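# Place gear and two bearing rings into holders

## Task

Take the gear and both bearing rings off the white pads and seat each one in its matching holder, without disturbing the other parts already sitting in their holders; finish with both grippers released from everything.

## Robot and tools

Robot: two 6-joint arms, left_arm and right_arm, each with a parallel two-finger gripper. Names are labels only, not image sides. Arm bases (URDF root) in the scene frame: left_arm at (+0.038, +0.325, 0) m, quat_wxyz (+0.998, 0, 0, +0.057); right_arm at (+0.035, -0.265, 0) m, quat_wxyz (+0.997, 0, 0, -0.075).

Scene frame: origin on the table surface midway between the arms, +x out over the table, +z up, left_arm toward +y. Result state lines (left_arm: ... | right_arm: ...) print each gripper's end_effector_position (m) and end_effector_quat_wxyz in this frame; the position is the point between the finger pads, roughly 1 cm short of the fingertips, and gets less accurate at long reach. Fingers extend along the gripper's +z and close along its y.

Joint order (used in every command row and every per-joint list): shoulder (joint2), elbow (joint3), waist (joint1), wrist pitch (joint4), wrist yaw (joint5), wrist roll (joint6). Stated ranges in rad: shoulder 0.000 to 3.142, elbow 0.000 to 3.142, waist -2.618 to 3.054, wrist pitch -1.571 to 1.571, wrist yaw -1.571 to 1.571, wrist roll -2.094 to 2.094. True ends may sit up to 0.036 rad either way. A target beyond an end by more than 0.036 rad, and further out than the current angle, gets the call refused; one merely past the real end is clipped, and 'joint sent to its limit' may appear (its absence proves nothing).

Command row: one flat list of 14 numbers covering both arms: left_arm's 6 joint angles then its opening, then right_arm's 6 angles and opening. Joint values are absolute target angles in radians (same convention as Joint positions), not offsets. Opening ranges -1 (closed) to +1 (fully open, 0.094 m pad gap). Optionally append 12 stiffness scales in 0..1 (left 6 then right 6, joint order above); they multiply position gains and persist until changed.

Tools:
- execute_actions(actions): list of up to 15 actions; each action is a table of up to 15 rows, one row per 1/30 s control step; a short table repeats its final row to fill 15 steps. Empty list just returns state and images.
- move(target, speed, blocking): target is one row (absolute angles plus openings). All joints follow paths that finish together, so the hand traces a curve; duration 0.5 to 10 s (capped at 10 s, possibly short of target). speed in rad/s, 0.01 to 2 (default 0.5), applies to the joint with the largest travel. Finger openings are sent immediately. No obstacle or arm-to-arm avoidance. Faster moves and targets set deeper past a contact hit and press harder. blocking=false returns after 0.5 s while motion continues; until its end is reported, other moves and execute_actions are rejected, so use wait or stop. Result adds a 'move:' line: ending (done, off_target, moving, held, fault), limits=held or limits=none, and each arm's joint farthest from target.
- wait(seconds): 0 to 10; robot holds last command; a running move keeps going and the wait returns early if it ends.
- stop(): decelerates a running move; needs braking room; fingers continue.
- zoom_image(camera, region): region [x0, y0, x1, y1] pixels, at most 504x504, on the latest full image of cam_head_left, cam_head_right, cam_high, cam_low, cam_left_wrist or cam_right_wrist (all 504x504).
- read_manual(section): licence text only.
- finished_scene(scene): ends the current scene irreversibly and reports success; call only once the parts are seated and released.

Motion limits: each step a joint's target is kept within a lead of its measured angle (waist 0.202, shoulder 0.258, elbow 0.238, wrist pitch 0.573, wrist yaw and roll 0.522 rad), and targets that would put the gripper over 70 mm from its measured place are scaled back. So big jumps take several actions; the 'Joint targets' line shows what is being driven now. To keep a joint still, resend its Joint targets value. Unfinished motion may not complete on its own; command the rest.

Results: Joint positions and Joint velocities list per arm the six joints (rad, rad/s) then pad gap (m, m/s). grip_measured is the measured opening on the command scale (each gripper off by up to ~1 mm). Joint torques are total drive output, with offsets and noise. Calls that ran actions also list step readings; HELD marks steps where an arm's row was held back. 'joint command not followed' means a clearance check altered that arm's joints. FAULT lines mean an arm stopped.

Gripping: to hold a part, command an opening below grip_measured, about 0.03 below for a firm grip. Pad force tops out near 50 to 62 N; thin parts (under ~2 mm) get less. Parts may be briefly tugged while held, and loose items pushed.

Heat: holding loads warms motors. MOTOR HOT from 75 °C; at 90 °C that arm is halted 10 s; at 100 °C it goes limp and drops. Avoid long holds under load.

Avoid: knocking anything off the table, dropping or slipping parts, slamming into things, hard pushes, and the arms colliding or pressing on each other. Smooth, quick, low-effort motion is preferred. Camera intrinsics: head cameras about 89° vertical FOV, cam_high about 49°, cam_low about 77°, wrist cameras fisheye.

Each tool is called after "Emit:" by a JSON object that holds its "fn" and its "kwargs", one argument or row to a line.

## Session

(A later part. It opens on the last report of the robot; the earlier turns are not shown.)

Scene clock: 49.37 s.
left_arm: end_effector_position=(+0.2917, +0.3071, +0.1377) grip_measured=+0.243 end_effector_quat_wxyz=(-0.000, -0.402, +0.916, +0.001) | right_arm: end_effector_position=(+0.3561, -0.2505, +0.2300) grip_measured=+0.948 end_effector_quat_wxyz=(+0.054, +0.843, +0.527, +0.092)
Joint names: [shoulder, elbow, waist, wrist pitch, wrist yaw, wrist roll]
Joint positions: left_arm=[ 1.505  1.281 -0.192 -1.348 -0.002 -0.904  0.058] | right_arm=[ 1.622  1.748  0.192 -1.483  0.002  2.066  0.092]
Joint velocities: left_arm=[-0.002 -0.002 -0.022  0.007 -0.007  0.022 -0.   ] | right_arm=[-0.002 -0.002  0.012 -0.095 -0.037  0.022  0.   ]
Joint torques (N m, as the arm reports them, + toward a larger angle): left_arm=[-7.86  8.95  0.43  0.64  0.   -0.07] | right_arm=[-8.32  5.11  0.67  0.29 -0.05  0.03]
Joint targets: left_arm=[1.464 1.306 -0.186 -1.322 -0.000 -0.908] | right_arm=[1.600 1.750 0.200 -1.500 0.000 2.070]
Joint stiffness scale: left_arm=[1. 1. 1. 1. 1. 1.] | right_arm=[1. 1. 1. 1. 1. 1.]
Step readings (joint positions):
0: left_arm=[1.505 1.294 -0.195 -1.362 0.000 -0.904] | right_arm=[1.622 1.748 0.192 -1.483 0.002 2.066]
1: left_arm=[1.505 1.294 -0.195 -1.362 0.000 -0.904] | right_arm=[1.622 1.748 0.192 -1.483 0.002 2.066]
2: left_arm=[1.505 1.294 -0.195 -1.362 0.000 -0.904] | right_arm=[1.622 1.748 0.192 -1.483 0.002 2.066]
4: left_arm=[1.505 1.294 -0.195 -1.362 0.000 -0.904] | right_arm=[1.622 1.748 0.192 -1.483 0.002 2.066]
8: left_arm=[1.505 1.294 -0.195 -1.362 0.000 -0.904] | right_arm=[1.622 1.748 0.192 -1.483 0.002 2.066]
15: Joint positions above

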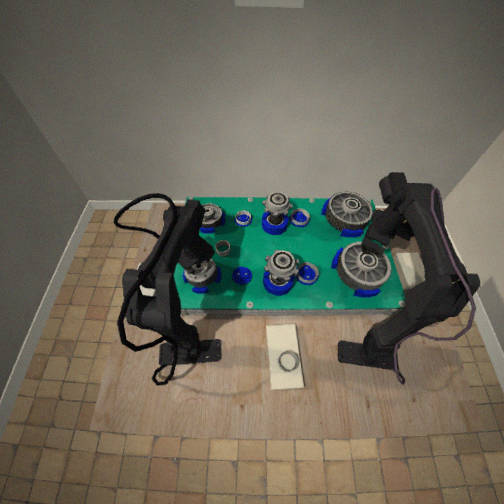

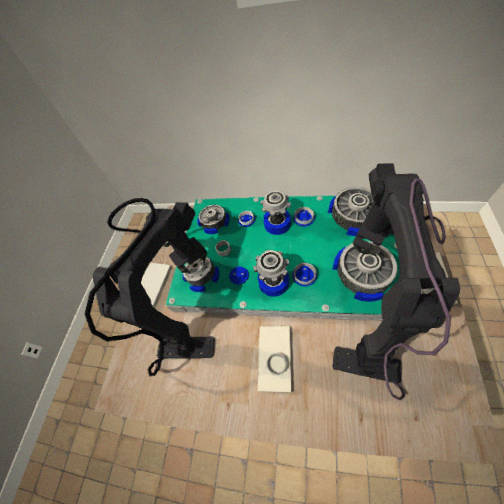

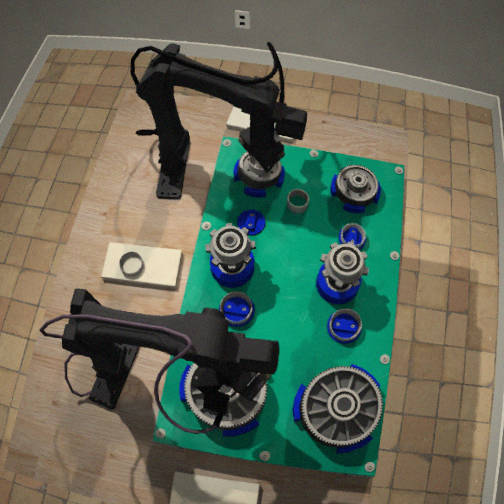

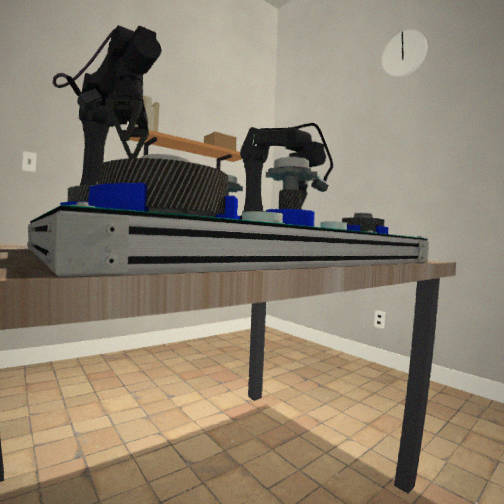

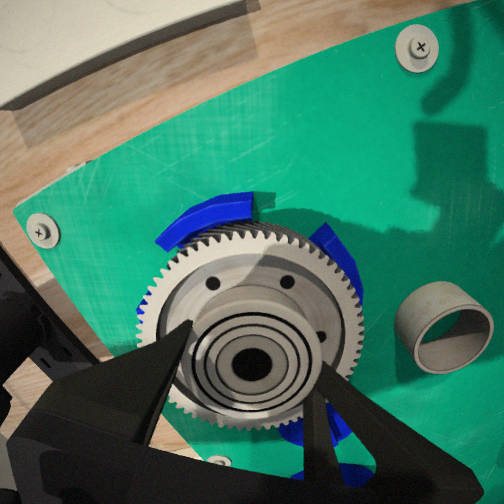

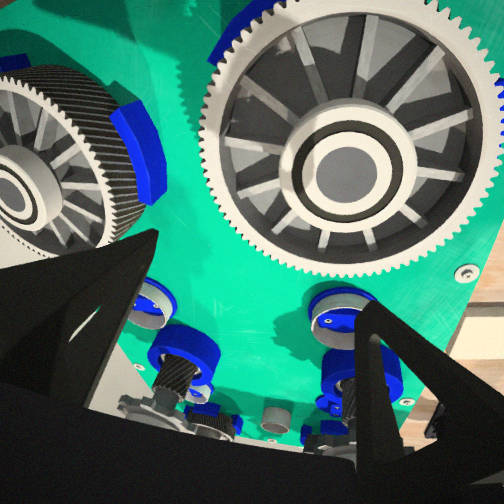

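Emit:
{"fn": "execute_actions", "kwargs": {
  "actions": []
}}

Emit:
{"fn": "zoom_image", "kwargs": {
  "camera": "cam_head_left",
  "region": [160,230,250,320]
}}

Emit:
{"fn": "zoom_image", "kwargs": {
  "camera": "cam_head_right",
  "region": [155,230,245,320]
}}

Emit:
{"fn": "zoom_image", "kwargs": {
  "camera": "cam_left_wrist",
  "region": [130,170,390,330]
}}

Scene clock: 49.70 s.
left_arm: end_effector_position=(+0.2917, +0.3071, +0.1377) grip_measured=+0.243 end_effector_quat_wxyz=(-0.000, -0.402, +0.916, +0.001) | right_arm: end_effector_position=(+0.3561, -0.2505, +0.2300) grip_measured=+0.948 end_effector_quat_wxyz=(+0.054, +0.843, +0.527, +0.092)
Joint names: [shoulder, elbow, waist, wrist pitch, wrist yaw, wrist roll]
Joint positions: left_arm=[ 1.505  1.281 -0.192 -1.348 -0.002 -0.904  0.058] | right_arm=[ 1.622  1.748  0.192 -1.483  0.002  2.066  0.092]
Joint velocities: left_arm=[-0.017  0.002 -0.007  0.081 -0.037  0.007  0.001] | right_arm=[ 0.007 -0.027 -0.002  0.022  0.022  0.007  0.   ]
Joint torques (N m, as the arm reports them, + toward a larger angle): left_arm=[-7.87  8.84  0.49  0.67 -0.03 -0.07] | right_arm=[-8.27  5.15  0.69  0.3  -0.06  0.04]
Joint targets: left_arm=[1.464 1.306 -0.186 -1.322 -0.000 -0.908] | right_arm=[1.600 1.750 0.200 -1.500 -0.000 2.070]
Joint stiffness scale: left_arm=[1. 1. 1. 1. 1. 1.] | right_arm=[1. 1. 1. 1. 1. 1.]

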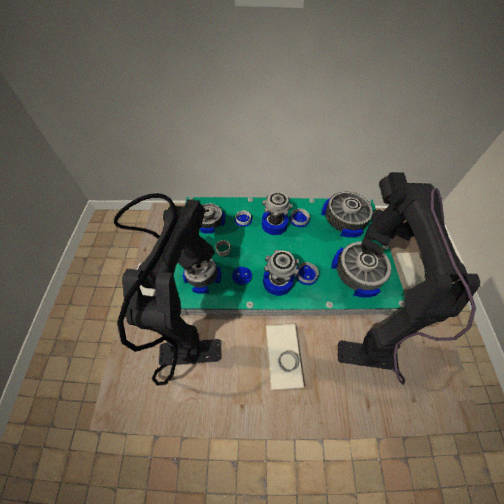

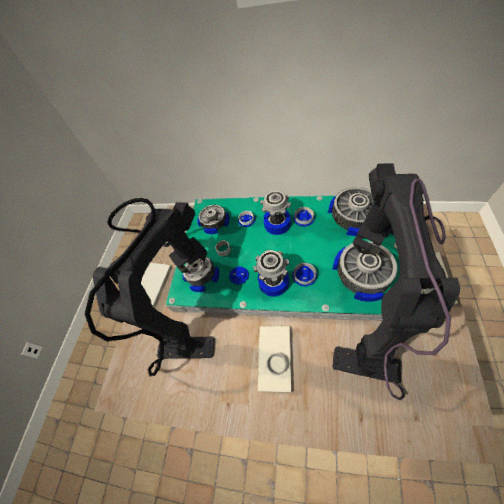

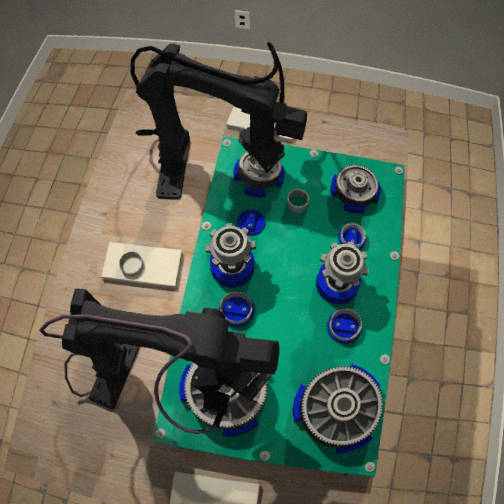

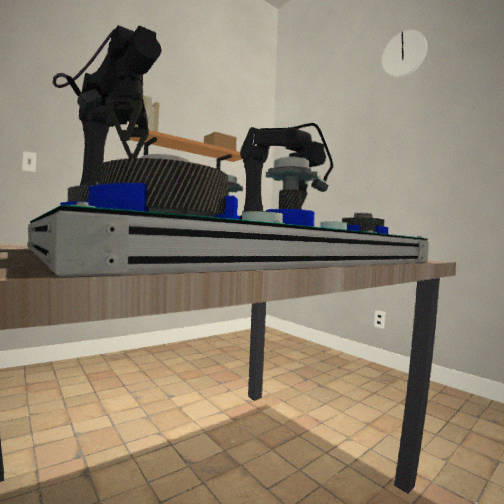

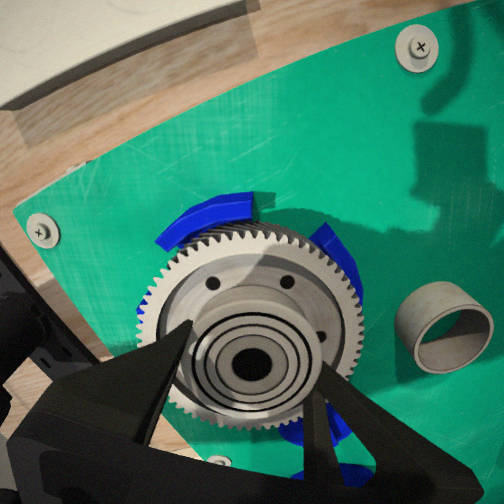

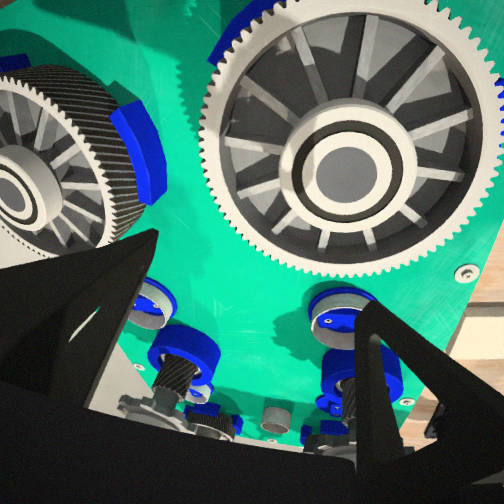

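Region (160, 230, 250, 320) of cam_head_left's 504x504 image, scaled by 5.600, with more detail than that image has.

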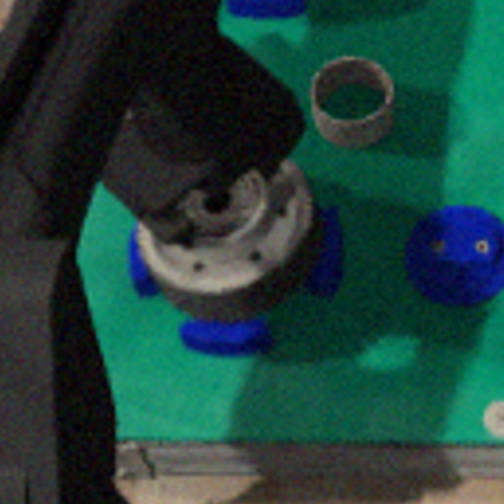

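Region (155, 230, 245, 320) of cam_head_right's 504x504 image, scaled by 5.600, with more detail than that image has.

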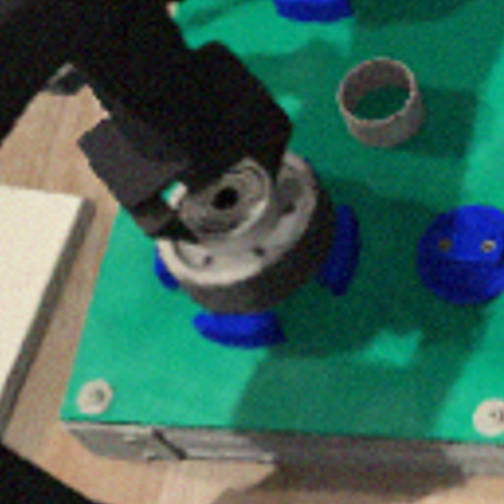

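Region (130, 170, 390, 330) of cam_left_wrist's 504x504 image, scaled by 1.938, with more detail than that image has; it fills the top 310 rows of this view, and the rest is white.

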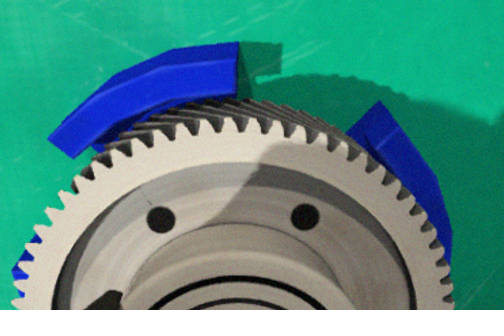

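Emit:
{"fn": "execute_actions", "kwargs": {
  "actions": [
    [[1.464,1.315,-0.184,-1.33,0,-0.908,0.18,1.6,1.75,0.2,-1.5,0,2.07,0.95],[1.464,1.315,-0.182,-1.33,0,-0.908,0.18,1.6,1.75,0.2,-1.5,0,2.07,0.95],[1.464,1.315,-0.18,-1.33,0,-0.908,0.18,1.6,1.75,0.2,-1.5,0,2.07,0.95],[1.464,1.315,-0.178,-1.33,0,-0.908,0.18,1.6,1.75,0.2,-1.5,0,2.07,0.95],[1.464,1.315,-0.176,-1.33,0,-0.908,0.18,1.6,1.75,0.2,-1.5,0,2.07,0.95],[1.464,1.315,-0.174,-1.33,0,-0.908,0.18,1.6,1.75,0.2,-1.5,0,2.07,0.95],[1.464,1.315,-0.172,-1.33,0,-0.908,0.18,1.6,1.75,0.2,-1.5,0,2.07,0.95]],
    [[1.464,1.31,-0.172,-1.328,0,-0.908,0.18,1.6,1.75,0.2,-1.5,0,2.07,0.95],[1.464,1.305,-0.172,-1.325,0,-0.908,0.18,1.6,1.75,0.2,-1.5,0,2.07,0.95],[1.464,1.30,-0.172,-1.322,0,-0.908,0.18,1.6,1.75,0.2,-1.5,0,2.07,0.95]]
  ]
}}

Emit:
{"fn": "zoom_image", "kwargs": {
  "camera": "cam_left_wrist",
  "region": [100,130,420,450]
}}

Emit:
{"fn": "zoom_image", "kwargs": {
  "camera": "cam_high",
  "region": [200,110,320,230]
}}

Emit:
{"fn": "zoom_image", "kwargs": {
  "camera": "cam_head_left",
  "region": [160,230,250,320]
}}

Scene clock: 53.60 s.
left_arm: end_effector_position=(+0.2903, +0.3078, +0.1333) grip_measured=+0.243 end_effector_quat_wxyz=(-0.005, -0.406, +0.914, -0.002) | right_arm: end_effector_position=(+0.3561, -0.2505, +0.2300) grip_measured=+0.948 end_effector_quat_wxyz=(+0.054, +0.843, +0.527, +0.092)
Joint names: [shoulder, elbow, waist, wrist pitch, wrist yaw, wrist roll]
Joint positions: left_arm=[ 1.505  1.263 -0.183 -1.337  0.009 -0.904  0.058] | right_arm=[ 1.622  1.748  0.192 -1.483  0.002  2.066  0.092]
Joint velocities: left_arm=[-0.002  0.002  0.012 -0.066  0.007 -0.037 -0.001] | right_arm=[ 0.002 -0.012 -0.017 -0.051  0.037  0.022  0.001]
Joint torques (N m, as the arm reports them, + toward a larger angle): left_arm=[-7.92  9.86  0.95  0.5  -0.08 -0.06] | right_arm=[-8.3   5.16  0.7   0.29 -0.07  0.02]
Joint targets: left_arm=[1.464 1.300 -0.172 -1.322 0.000 -0.908] | right_arm=[1.600 1.750 0.200 -1.500 0.000 2.070]
Joint stiffness scale: left_arm=[1. 1. 1. 1. 1. 1.] | right_arm=[1. 1. 1. 1. 1. 1.]
Step readings (joint positions; steps 1 to 15: 1st action; 16 to 30: 2nd action):
0: left_arm=[1.505 1.281 -0.192 -1.348 -0.002 -0.904] | right_arm=[1.622 1.748 0.192 -1.483 0.002 2.066]
1: left_arm=[1.505 1.281 -0.192 -1.348 -0.002 -0.904] | right_arm=[1.622 1.748 0.192 -1.483 0.002 2.066]
2: left_arm=[1.505 1.281 -0.192 -1.348 -0.002 -0.904] | right_arm=[1.622 1.748 0.192 -1.483 0.002 2.066]
4: left_arm=[1.505 1.281 -0.189 -1.348 0.000 -0.904] | right_arm=[1.622 1.748 0.192 -1.483 0.002 2.066]
8: left_arm=[1.505 1.281 -0.184 -1.346 0.005 -0.904] | right_arm=[1.622 1.748 0.192 -1.483 0.002 2.066]
15: left_arm=[1.505 1.274 -0.183 -1.344 0.005 -0.904] | right_arm=[1.622 1.748 0.192 -1.483 0.002 2.066]
16: left_arm=[1.505 1.274 -0.183 -1.343 0.005 -0.904] | right_arm=[1.622 1.748 0.192 -1.483 0.002 2.066]
17: left_arm=[1.505 1.274 -0.183 -1.343 0.005 -0.904] | right_arm=[1.622 1.748 0.192 -1.483 0.002 2.066]
19: left_arm=[1.505 1.270 -0.183 -1.340 0.005 -0.904] | right_arm=[1.622 1.748 0.192 -1.483 0.002 2.066]
23: left_arm=[1.505 1.263 -0.183 -1.337 0.009 -0.904] | right_arm=[1.622 1.748 0.192 -1.483 0.002 2.066]
30: Joint positions above

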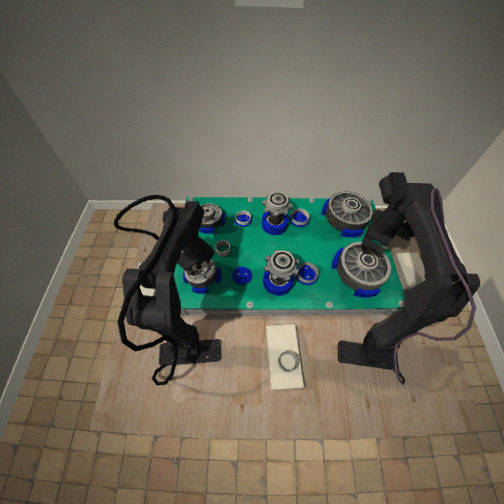

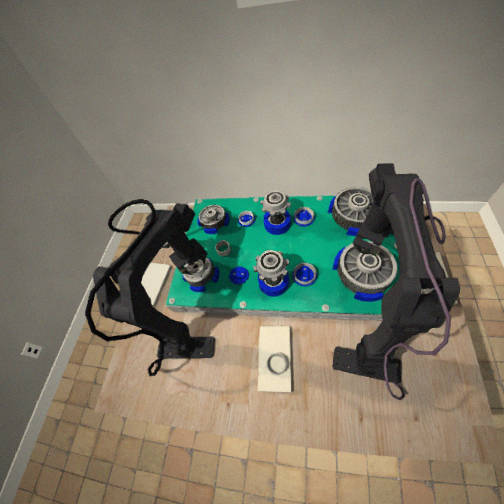

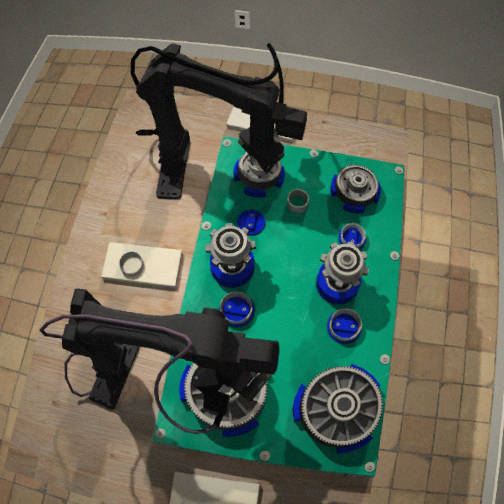

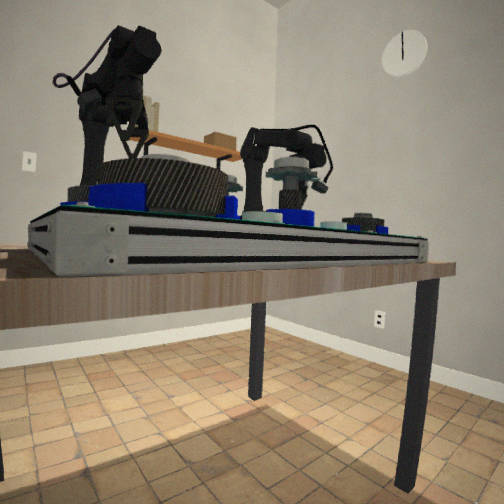

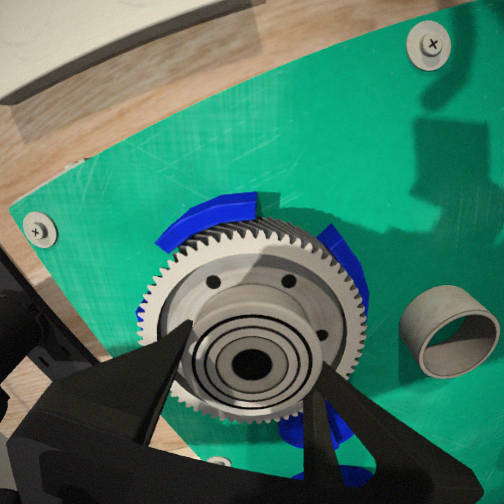

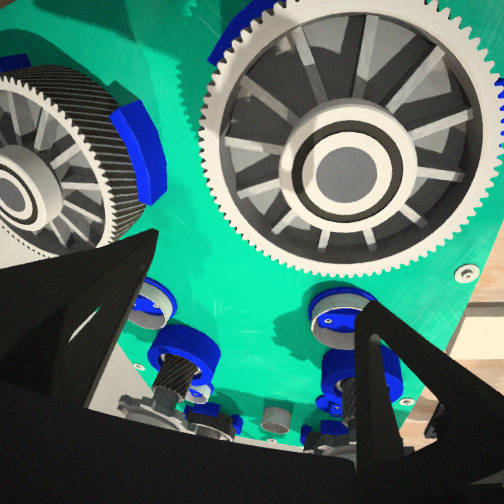

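Region (100, 130, 420, 450) of cam_left_wrist's 504x504 image, scaled by 1.575, with more detail than that image has.

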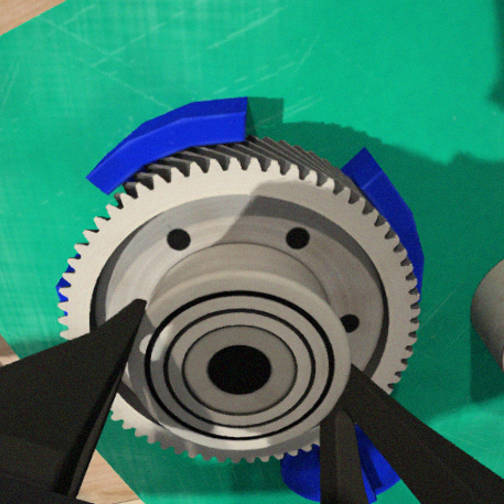

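Region (200, 110, 320, 230) of cam_high's 504x504 image, scaled by 4.200, with more detail than that image has.

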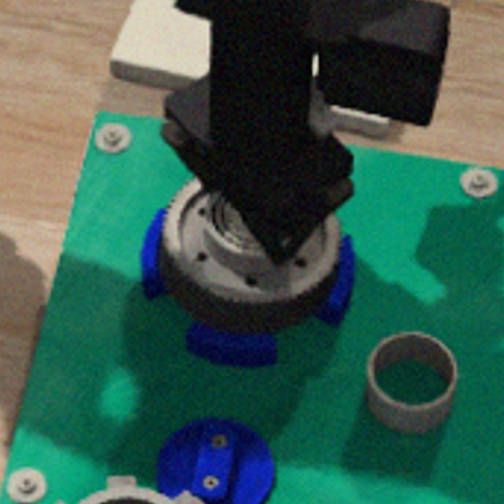

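Region (160, 230, 250, 320) of cam_head_left's 504x504 image, scaled by 5.600, with more detail than that image has.

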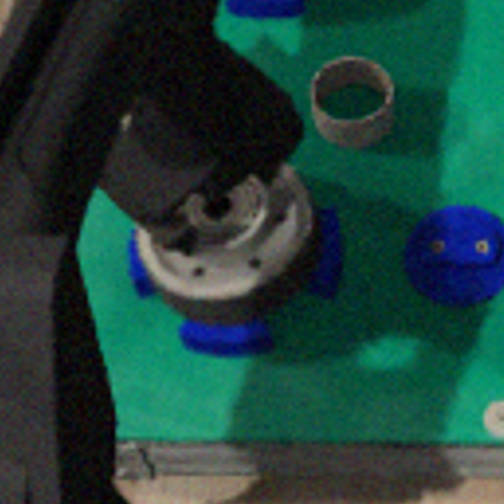

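It's in. Continue descending; relax the waist push.

Emit:
{"fn": "execute_actions", "kwargs": {
  "actions": [
    [[1.464,1.297,-0.18,-1.319,0,-0.908,0.18,1.6,1.75,0.2,-1.5,0,2.07,0.95],[1.464,1.294,-0.183,-1.316,0,-0.908,0.18,1.6,1.75,0.2,-1.5,0,2.07,0.95],[1.464,1.291,-0.185,-1.313,0,-0.908,0.18,1.6,1.75,0.2,-1.5,0,2.07,0.95],[1.464,1.288,-0.185,-1.31,0,-0.908,0.18,1.6,1.75,0.2,-1.5,0,2.07,0.95],[1.464,1.285,-0.185,-1.307,0,-0.908,0.18,1.6,1.75,0.2,-1.5,0,2.07,0.95],[1.464,1.282,-0.185,-1.304,0,-0.908,0.18,1.6,1.75,0.2,-1.5,0,2.07,0.95],[1.464,1.279,-0.185,-1.301,0,-0.908,0.18,1.6,1.75,0.2,-1.5,0,2.07,0.95],[1.464,1.276,-0.185,-1.298,0,-0.908,0.18,1.6,1.75,0.2,-1.5,0,2.07,0.95],[1.464,1.273,-0.185,-1.295,0,-0.908,0.18,1.6,1.75,0.2,-1.5,0,2.07,0.95],[1.464,1.27,-0.185,-1.292,0,-0.908,0.18,1.6,1.75,0.2,-1.5,0,2.07,0.95],[1.464,1.267,-0.185,-1.289,0,-0.908,0.18,1.6,1.75,0.2,-1.5,0,2.07,0.95],[1.464,1.264,-0.185,-1.286,0,-0.908,0.18,1.6,1.75,0.2,-1.5,0,2.07,0.95],[1.464,1.261,-0.185,-1.283,0,-0.908,0.18,1.6,1.75,0.2,-1.5,0,2.07,0.95],[1.464,1.258,-0.185,-1.28,0,-0.908,0.18,1.6,1.75,0.2,-1.5,0,2.07,0.95],[1.464,1.255,-0.185,-1.277,0,-0.908,0.18,1.6,1.75,0.2,-1.5,0,2.07,0.95]],
    [[1.464,1.252,-0.185,-1.274,0,-0.908,0.18,1.6,1.75,0.2,-1.5,0,2.07,0.95],[1.464,1.249,-0.185,-1.271,0,-0.908,0.18,1.6,1.75,0.2,-1.5,0,2.07,0.95],[1.464,1.246,-0.185,-1.268,0,-0.908,0.18,1.6,1.75,0.2,-1.5,0,2.07,0.95]]
  ]
}}

Scene clock: 55.70 s.
left_arm: end_effector_position=(+0.2879, +0.3049, +0.1281) grip_measured=+0.243 end_effector_quat_wxyz=(-0.012, -0.405, +0.914, -0.006) | right_arm: end_effector_position=(+0.3561, -0.2505, +0.2300) grip_measured=+0.948 end_effector_quat_wxyz=(+0.054, +0.843, +0.527, +0.092)
Joint names: [shoulder, elbow, waist, wrist pitch, wrist yaw, wrist roll]
Joint positions: left_arm=[ 1.505  1.242 -0.186 -1.324  0.021 -0.905  0.058] | right_arm=[ 1.622  1.748  0.192 -1.483  0.002  2.066  0.092]
Joint velocities: left_arm=[-0.002  0.007 -0.022 -0.125  0.007  0.037 -0.001] | right_arm=[ 0.002  0.012  0.007  0.022  0.007 -0.095 -0.001]
Joint torques (N m, as the arm reports them, + toward a larger angle): left_arm=[-7.92  6.8   0.06  1.   -0.2  -0.05] | right_arm=[-8.26  5.13  0.72  0.29 -0.05  0.04]
Joint targets: left_arm=[1.464 1.246 -0.185 -1.268 0.000 -0.908] | right_arm=[1.600 1.750 0.200 -1.500 -0.000 2.070]
Joint stiffness scale: left_arm=[1. 1. 1. 1. 1. 1.] | right_arm=[1. 1. 1. 1. 1. 1.]
Step readings (joint positions; steps 1 to 15: 1st action; 16 to 30: 2nd action):
0: left_arm=[1.505 1.263 -0.183 -1.337 0.009 -0.904] | right_arm=[1.622 1.748 0.192 -1.483 0.002 2.066]
1: left_arm=[1.505 1.263 -0.183 -1.336 0.009 -0.904] | right_arm=[1.622 1.748 0.192 -1.483 0.002 2.066]
2: left_arm=[1.505 1.263 -0.183 -1.336 0.009 -0.904] | right_arm=[1.622 1.748 0.192 -1.483 0.002 2.066]
4: left_arm=[1.505 1.263 -0.183 -1.336 0.009 -0.904] | right_arm=[1.622 1.748 0.192 -1.483 0.002 2.066]
8: left_arm=[1.505 1.255 -0.183 -1.331 0.015 -0.904] | right_arm=[1.622 1.748 0.192 -1.483 0.002 2.066]
15: left_arm=[1.505 1.245 -0.184 -1.326 0.022 -0.904] | right_arm=[1.622 1.748 0.192 -1.483 0.002 2.066]
16: left_arm=[1.505 1.245 -0.184 -1.326 0.022 -0.904] | right_arm=[1.622 1.748 0.192 -1.483 0.002 2.066]
17: left_arm=[1.505 1.244 -0.184 -1.325 0.022 -0.904] | right_arm=[1.622 1.748 0.192 -1.483 0.002 2.066]
19: left_arm=[1.505 1.242 -0.186 -1.324 0.021 -0.905] | right_arm=[1.622 1.748 0.192 -1.483 0.002 2.066]
23: left_arm=[1.505 1.242 -0.186 -1.324 0.021 -0.905] | right_arm=[1.622 1.748 0.192 -1.483 0.002 2.066]
30: Joint positions above

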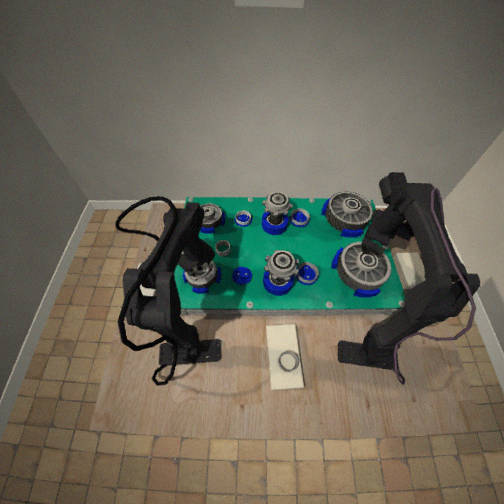

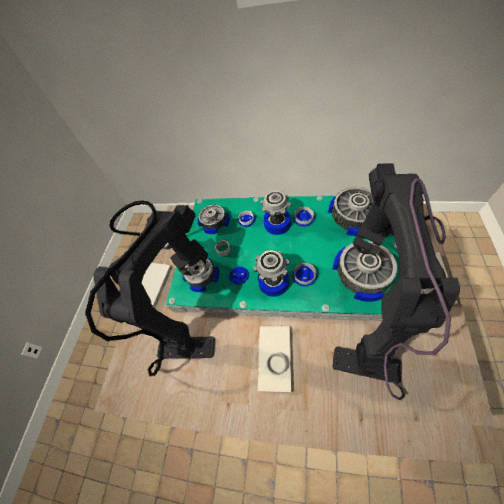

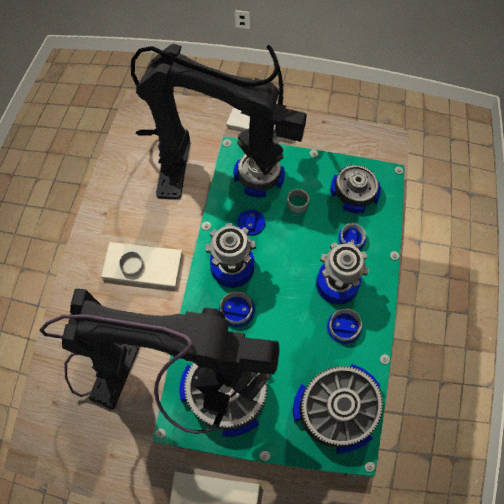

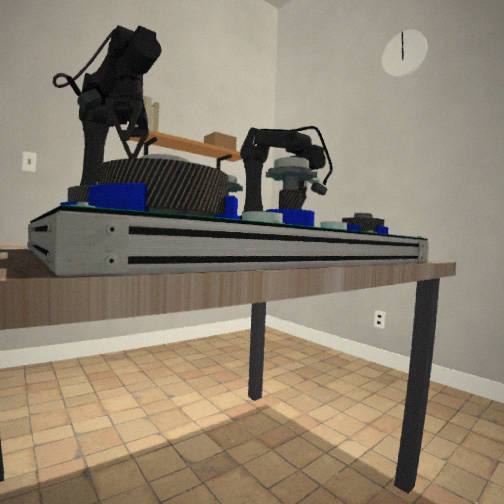

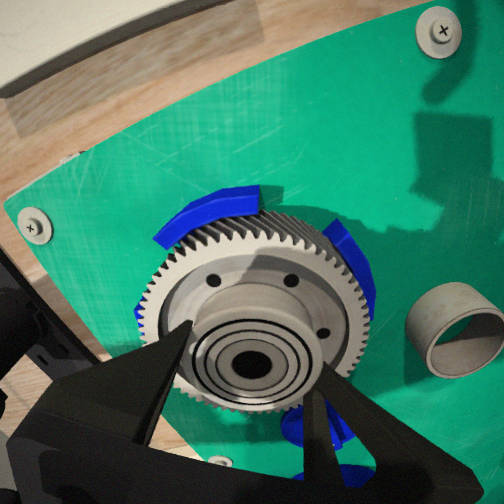

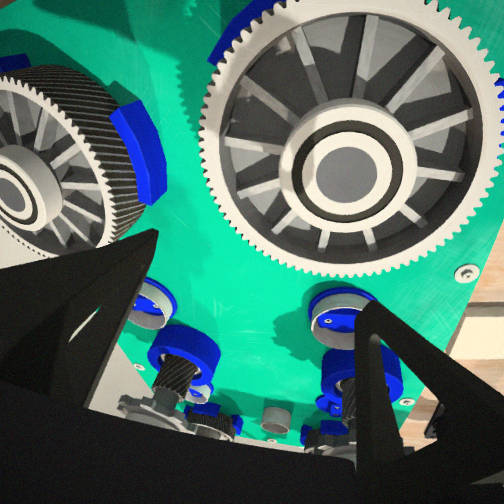

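Emit:
{"fn": "zoom_image", "kwargs": {
  "camera": "cam_left_wrist",
  "region": [130,170,390,430]
}}

Emit:
{"fn": "zoom_image", "kwargs": {
  "camera": "cam_high",
  "region": [200,110,320,230]
}}

Emit:
{"fn": "zoom_image", "kwargs": {
  "camera": "cam_head_left",
  "region": [160,230,250,320]
}}

Region (130, 170, 390, 430) of cam_left_wrist's 504x504 image, scaled by 1.938, with more detail than that image has.

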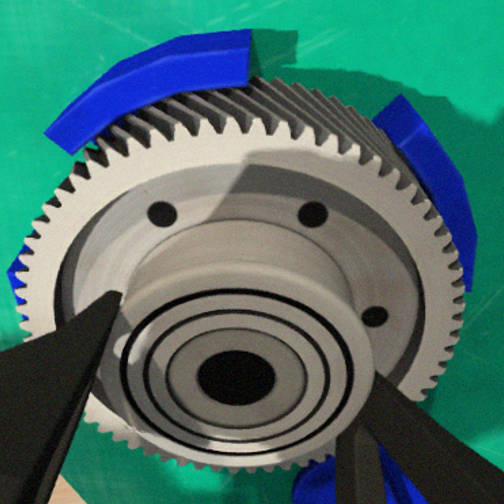

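Region (200, 110, 320, 230) of cam_high's 504x504 image, scaled by 4.200, with more detail than that image has.

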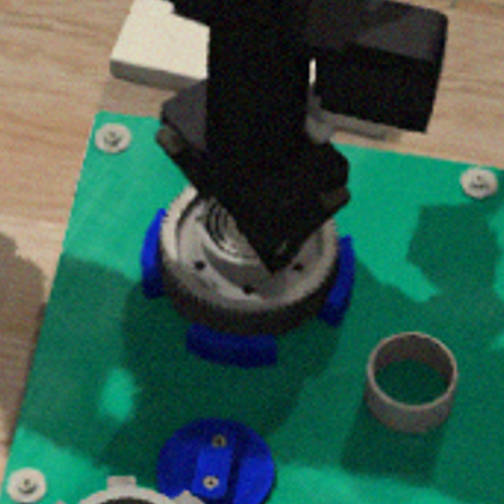

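Region (160, 230, 250, 320) of cam_head_left's 504x504 image, scaled by 5.600, with more detail than that image has.

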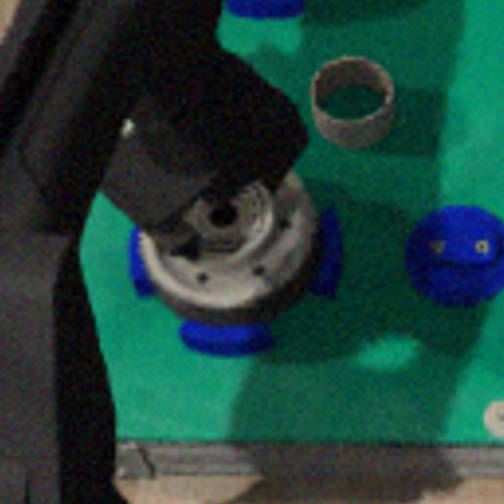

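Emit:
{"fn": "execute_actions", "kwargs": {
  "actions": [
    [[1.464,1.27,-0.187,-1.30,0,-0.908,0.18,1.6,1.75,0.2,-1.5,0,2.07,0.95],[1.464,1.29,-0.189,-1.32,-0.004,-0.908,0.18,1.6,1.75,0.2,-1.5,0,2.07,0.95],[1.464,1.31,-0.19,-1.33,-0.008,-0.908,0.18,1.6,1.75,0.2,-1.5,0,2.07,0.95],[1.464,1.325,-0.19,-1.335,-0.008,-0.908,0.18,1.6,1.75,0.2,-1.5,0,2.07,0.95],[1.464,1.33,-0.19,-1.34,-0.008,-0.908,0.18,1.6,1.75,0.2,-1.5,0,2.07,0.95],[1.464,1.335,-0.19,-1.343,-0.008,-0.908,0.18,1.6,1.75,0.2,-1.5,0,2.07,0.95],[1.464,1.34,-0.19,-1.346,-0.008,-0.908,0.18,1.6,1.75,0.2,-1.5,0,2.07,0.95],[1.464,1.345,-0.19,-1.349,-0.008,-0.908,0.18,1.6,1.75,0.2,-1.5,0,2.07,0.95],[1.464,1.35,-0.19,-1.352,-0.008,-0.908,0.18,1.6,1.75,0.2,-1.5,0,2.07,0.95],[1.464,1.355,-0.19,-1.354,-0.008,-0.908,0.18,1.6,1.75,0.2,-1.5,0,2.07,0.95],[1.464,1.36,-0.19,-1.355,-0.008,-0.908,0.18,1.6,1.75,0.2,-1.5,0,2.07,0.95]],
    [[1.464,1.36,-0.19,-1.355,-0.008,-0.908,0.18,1.6,1.75,0.2,-1.5,0,2.07,0.95]]
  ]
}}

Emit:
{"fn": "zoom_image", "kwargs": {
  "camera": "cam_left_wrist",
  "region": [130,170,390,430]
}}

Scene clock: 57.70 s.
left_arm: end_effector_position=(+0.2898, +0.3067, +0.1351) grip_measured=+0.243 end_effector_quat_wxyz=(-0.006, -0.404, +0.915, -0.001) | right_arm: end_effector_position=(+0.3561, -0.2505, +0.2300) grip_measured=+0.948 end_effector_quat_wxyz=(+0.054, +0.843, +0.527, +0.092)
Joint names: [shoulder, elbow, waist, wrist pitch, wrist yaw, wrist roll]
Joint positions: left_arm=[ 1.505  1.27  -0.188 -1.345  0.008 -0.905  0.058] | right_arm=[ 1.622  1.748  0.192 -1.483  0.002  2.066  0.092]
Joint velocities: left_arm=[-0.012 -0.017  0.012  0.022  0.007 -0.051  0.001] | right_arm=[-0.012 -0.002 -0.017 -0.007 -0.051 -0.022  0.   ]
Joint torques (N m, as the arm reports them, + toward a larger angle): left_arm=[-7.98 14.58 -0.14  0.21 -0.16 -0.05] | right_arm=[-8.28  5.17  0.7   0.29 -0.04  0.04]
Joint targets: left_arm=[1.464 1.360 -0.190 -1.355 -0.008 -0.908] | right_arm=[1.600 1.750 0.200 -1.500 0.000 2.070]
Joint stiffness scale: left_arm=[1. 1. 1. 1. 1. 1.] | right_arm=[1. 1. 1. 1. 1. 1.]
Step readings (joint positions; steps 1 to 15: 1st action; 16 to 30: 2nd action):
0: left_arm=[1.505 1.242 -0.186 -1.324 0.021 -0.905] | right_arm=[1.622 1.748 0.192 -1.483 0.002 2.066]
1: left_arm=[1.505 1.242 -0.186 -1.324 0.021 -0.905] | right_arm=[1.622 1.748 0.192 -1.483 0.002 2.066]
2: left_arm=[1.505 1.242 -0.186 -1.325 0.021 -0.905] | right_arm=[1.622 1.748 0.192 -1.483 0.002 2.066]
4: left_arm=[1.505 1.247 -0.188 -1.328 0.017 -0.905] | right_arm=[1.622 1.748 0.192 -1.483 0.002 2.066]
8: left_arm=[1.505 1.254 -0.188 -1.331 0.011 -0.905] | right_arm=[1.622 1.748 0.192 -1.483 0.002 2.066]
15: left_arm=[1.505 1.270 -0.188 -1.345 0.008 -0.905] | right_arm=[1.622 1.748 0.192 -1.483 0.002 2.066]
16: left_arm=[1.505 1.270 -0.188 -1.345 0.008 -0.905] | right_arm=[1.622 1.748 0.192 -1.483 0.002 2.066]
17: left_arm=[1.505 1.270 -0.188 -1.345 0.008 -0.905] | right_arm=[1.622 1.748 0.192 -1.483 0.002 2.066]
19: left_arm=[1.505 1.270 -0.188 -1.345 0.008 -0.905] | right_arm=[1.622 1.748 0.192 -1.483 0.002 2.066]
23: left_arm=[1.505 1.270 -0.188 -1.345 0.008 -0.905] | right_arm=[1.622 1.748 0.192 -1.483 0.002 2.066]
30: Joint positions above

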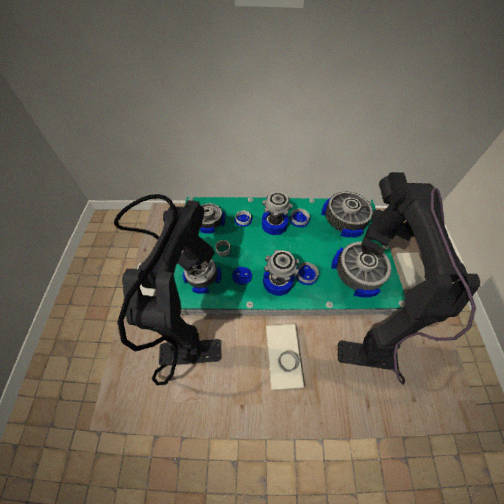

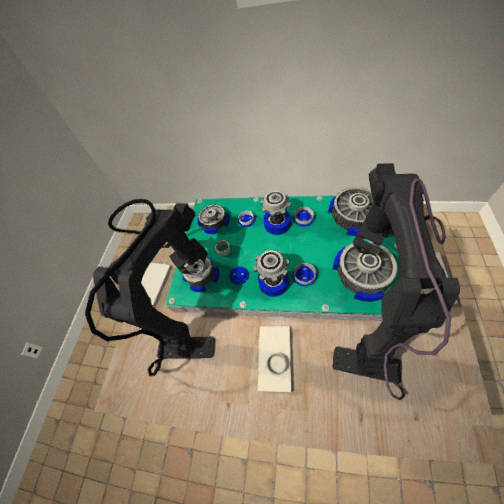

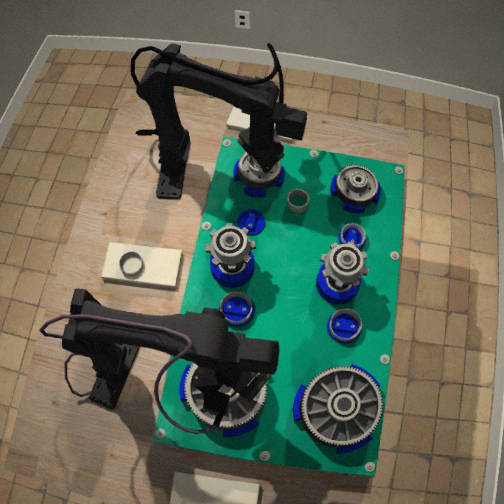

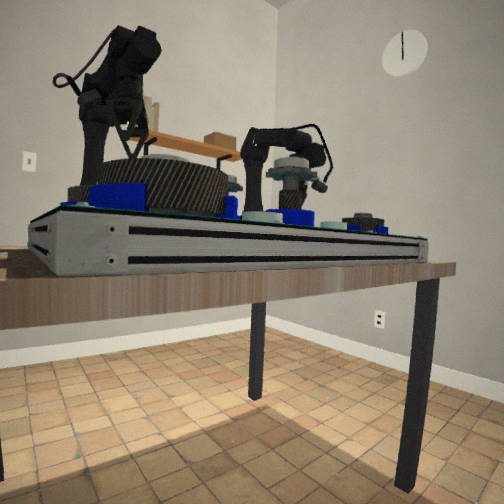

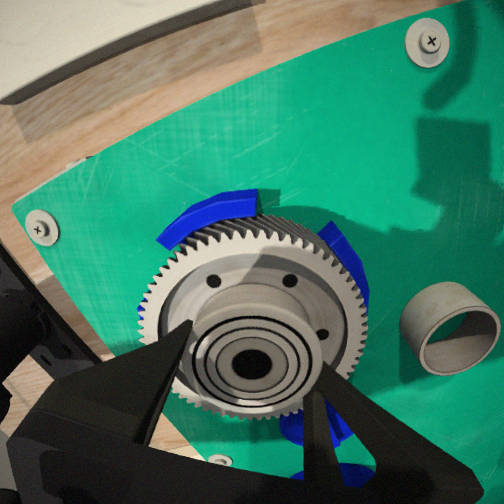

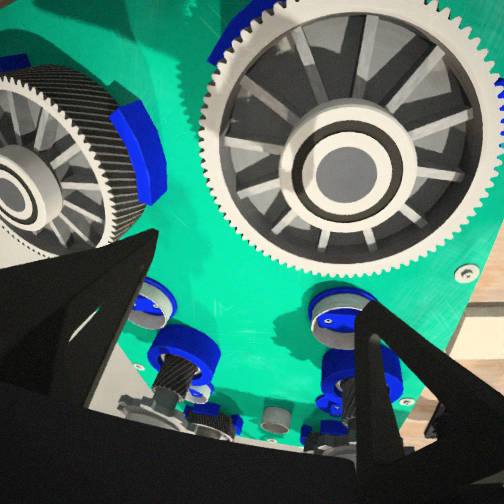

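Region (130, 170, 390, 430) of cam_left_wrist's 504x504 image, scaled by 1.938, with more detail than that image has.

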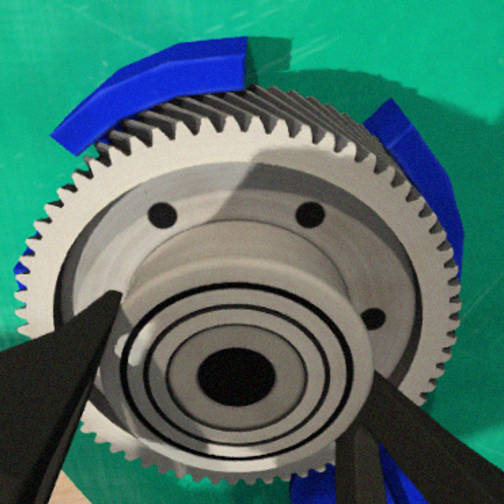

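Emit:
{"fn": "execute_actions", "kwargs": {
  "actions": [
    [[1.464,1.35,-0.192,-1.345,0.004,-0.908,0.18,1.6,1.75,0.2,-1.5,0,2.07,0.95],[1.464,1.34,-0.194,-1.34,0.004,-0.908,0.18,1.6,1.75,0.2,-1.5,0,2.07,0.95],[1.464,1.33,-0.196,-1.335,0.004,-0.908,0.18,1.6,1.75,0.2,-1.5,0,2.07,0.95],[1.464,1.325,-0.198,-1.33,0.004,-0.908,0.18,1.6,1.75,0.2,-1.5,0,2.07,0.95],[1.464,1.32,-0.2,-1.33,0.004,-0.908,0.18,1.6,1.75,0.2,-1.5,0,2.07,0.95],[1.464,1.315,-0.201,-1.33,0.004,-0.908,0.18,1.6,1.75,0.2,-1.5,0,2.07,0.95]],
    [[1.464,1.308,-0.201,-1.326,0.004,-0.908,0.18,1.6,1.75,0.2,-1.5,0,2.07,0.95],[1.464,1.304,-0.201,-1.323,0.004,-0.908,0.18,1.6,1.75,0.2,-1.5,0,2.07,0.95],[1.464,1.30,-0.201,-1.32,0.004,-0.908,0.18,1.6,1.75,0.2,-1.5,0,2.07,0.95],[1.464,1.296,-0.201,-1.317,0.004,-0.908,0.18,1.6,1.75,0.2,-1.5,0,2.07,0.95],[1.464,1.292,-0.201,-1.314,0.004,-0.908,0.18,1.6,1.75,0.2,-1.5,0,2.07,0.95]]
  ]
}}

Emit:
{"fn": "zoom_image", "kwargs": {
  "camera": "cam_left_wrist",
  "region": [130,170,390,430]
}}

Scene clock: 60.00 s.
left_arm: end_effector_position=(+0.2890, +0.3057, +0.1305) grip_measured=+0.243 end_effector_quat_wxyz=(-0.007, -0.402, +0.916, -0.001) | right_arm: end_effector_position=(+0.3561, -0.2505, +0.2300) grip_measured=+0.948 end_effector_quat_wxyz=(+0.054, +0.843, +0.527, +0.092)
Joint names: [shoulder, elbow, waist, wrist pitch, wrist yaw, wrist roll]
Joint positions: left_arm=[ 1.505  1.252 -0.192 -1.33   0.008 -0.905  0.058] | right_arm=[ 1.622  1.748  0.192 -1.483  0.002  2.066  0.092]
Joint velocities: left_arm=[ 0.002  0.027 -0.017  0.066  0.007 -0.081  0.   ] | right_arm=[ 0.002 -0.022 -0.012 -0.081 -0.007 -0.066  0.001]
Joint torques (N m, as the arm reports them, + toward a larger angle): left_arm=[-7.99 10.1  -0.67  0.5  -0.07 -0.06] | right_arm=[-8.22  5.13  0.72  0.3  -0.06  0.03]
Joint targets: left_arm=[1.464 1.292 -0.201 -1.314 0.004 -0.908] | right_arm=[1.600 1.750 0.200 -1.500 0.000 2.070]
Joint stiffness scale: left_arm=[1. 1. 1. 1. 1. 1.] | right_arm=[1. 1. 1. 1. 1. 1.]
Step readings (joint positions; steps 1 to 15: 1st action; 16 to 30: 2nd action):
0: left_arm=[1.505 1.270 -0.188 -1.345 0.008 -0.905] | right_arm=[1.622 1.748 0.192 -1.483 0.002 2.066]
1: left_arm=[1.505 1.270 -0.188 -1.345 0.008 -0.905] | right_arm=[1.622 1.748 0.192 -1.483 0.002 2.066]
2: left_arm=[1.505 1.270 -0.188 -1.345 0.008 -0.905] | right_arm=[1.622 1.748 0.192 -1.483 0.002 2.066]
4: left_arm=[1.505 1.270 -0.188 -1.345 0.008 -0.905] | right_arm=[1.622 1.748 0.192 -1.483 0.002 2.066]
8: left_arm=[1.505 1.270 -0.191 -1.345 0.008 -0.905] | right_arm=[1.622 1.748 0.192 -1.483 0.002 2.066]
15: left_arm=[1.505 1.270 -0.192 -1.345 0.008 -0.905] | right_arm=[1.622 1.748 0.192 -1.483 0.002 2.066]
16: left_arm=[1.505 1.270 -0.192 -1.345 0.008 -0.905] | right_arm=[1.622 1.748 0.192 -1.483 0.002 2.066]
17: left_arm=[1.505 1.270 -0.192 -1.345 0.008 -0.905] | right_arm=[1.622 1.748 0.192 -1.483 0.002 2.066]
19: left_arm=[1.505 1.268 -0.192 -1.344 0.008 -0.905] | right_arm=[1.622 1.748 0.192 -1.483 0.002 2.066]
23: left_arm=[1.505 1.253 -0.192 -1.331 0.008 -0.905] | right_arm=[1.622 1.748 0.192 -1.483 0.002 2.066]
30: Joint positions above

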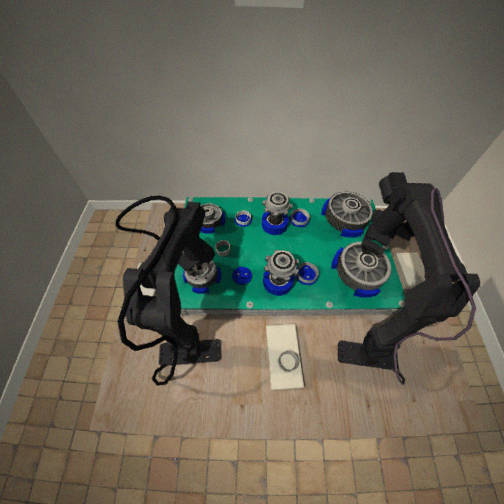

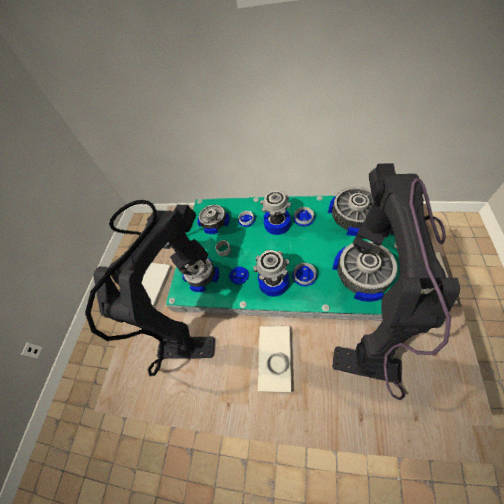

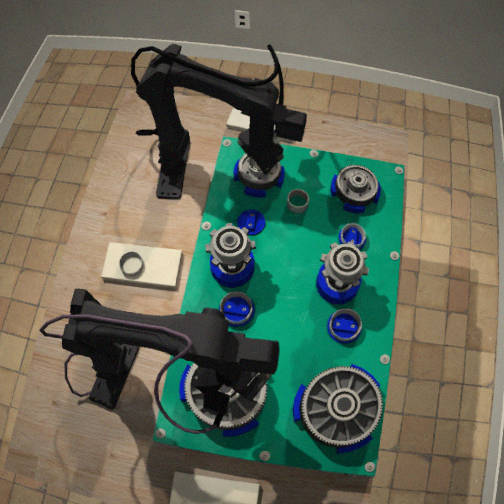

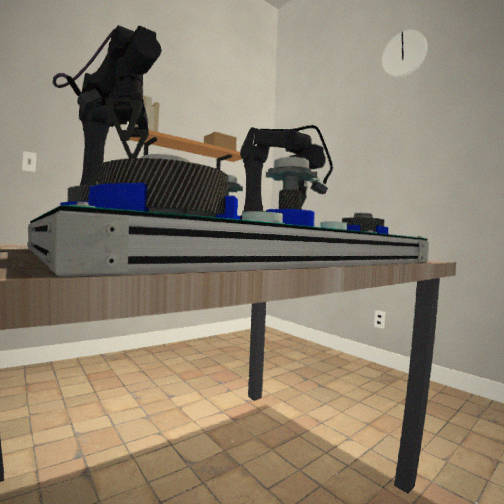

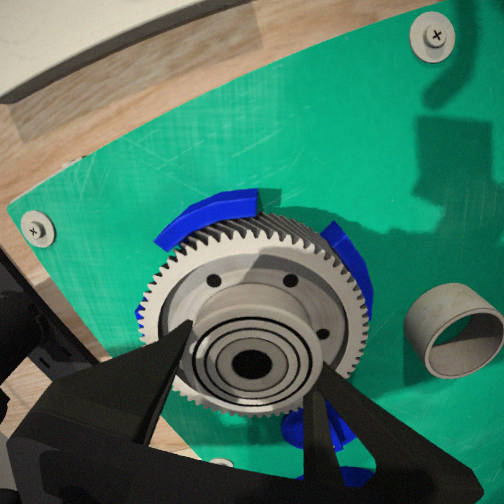

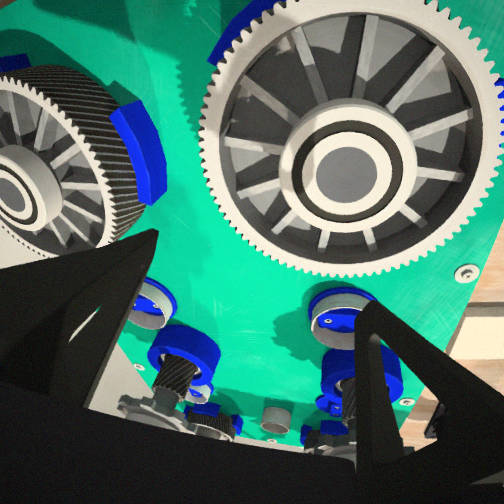

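Region (130, 170, 390, 430) of cam_left_wrist's 504x504 image, scaled by 1.938, with more detail than that image has.

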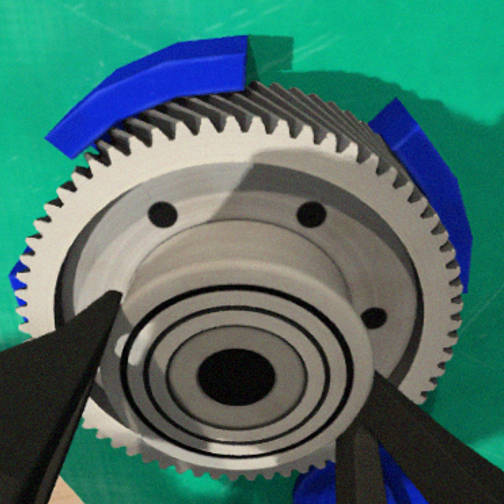

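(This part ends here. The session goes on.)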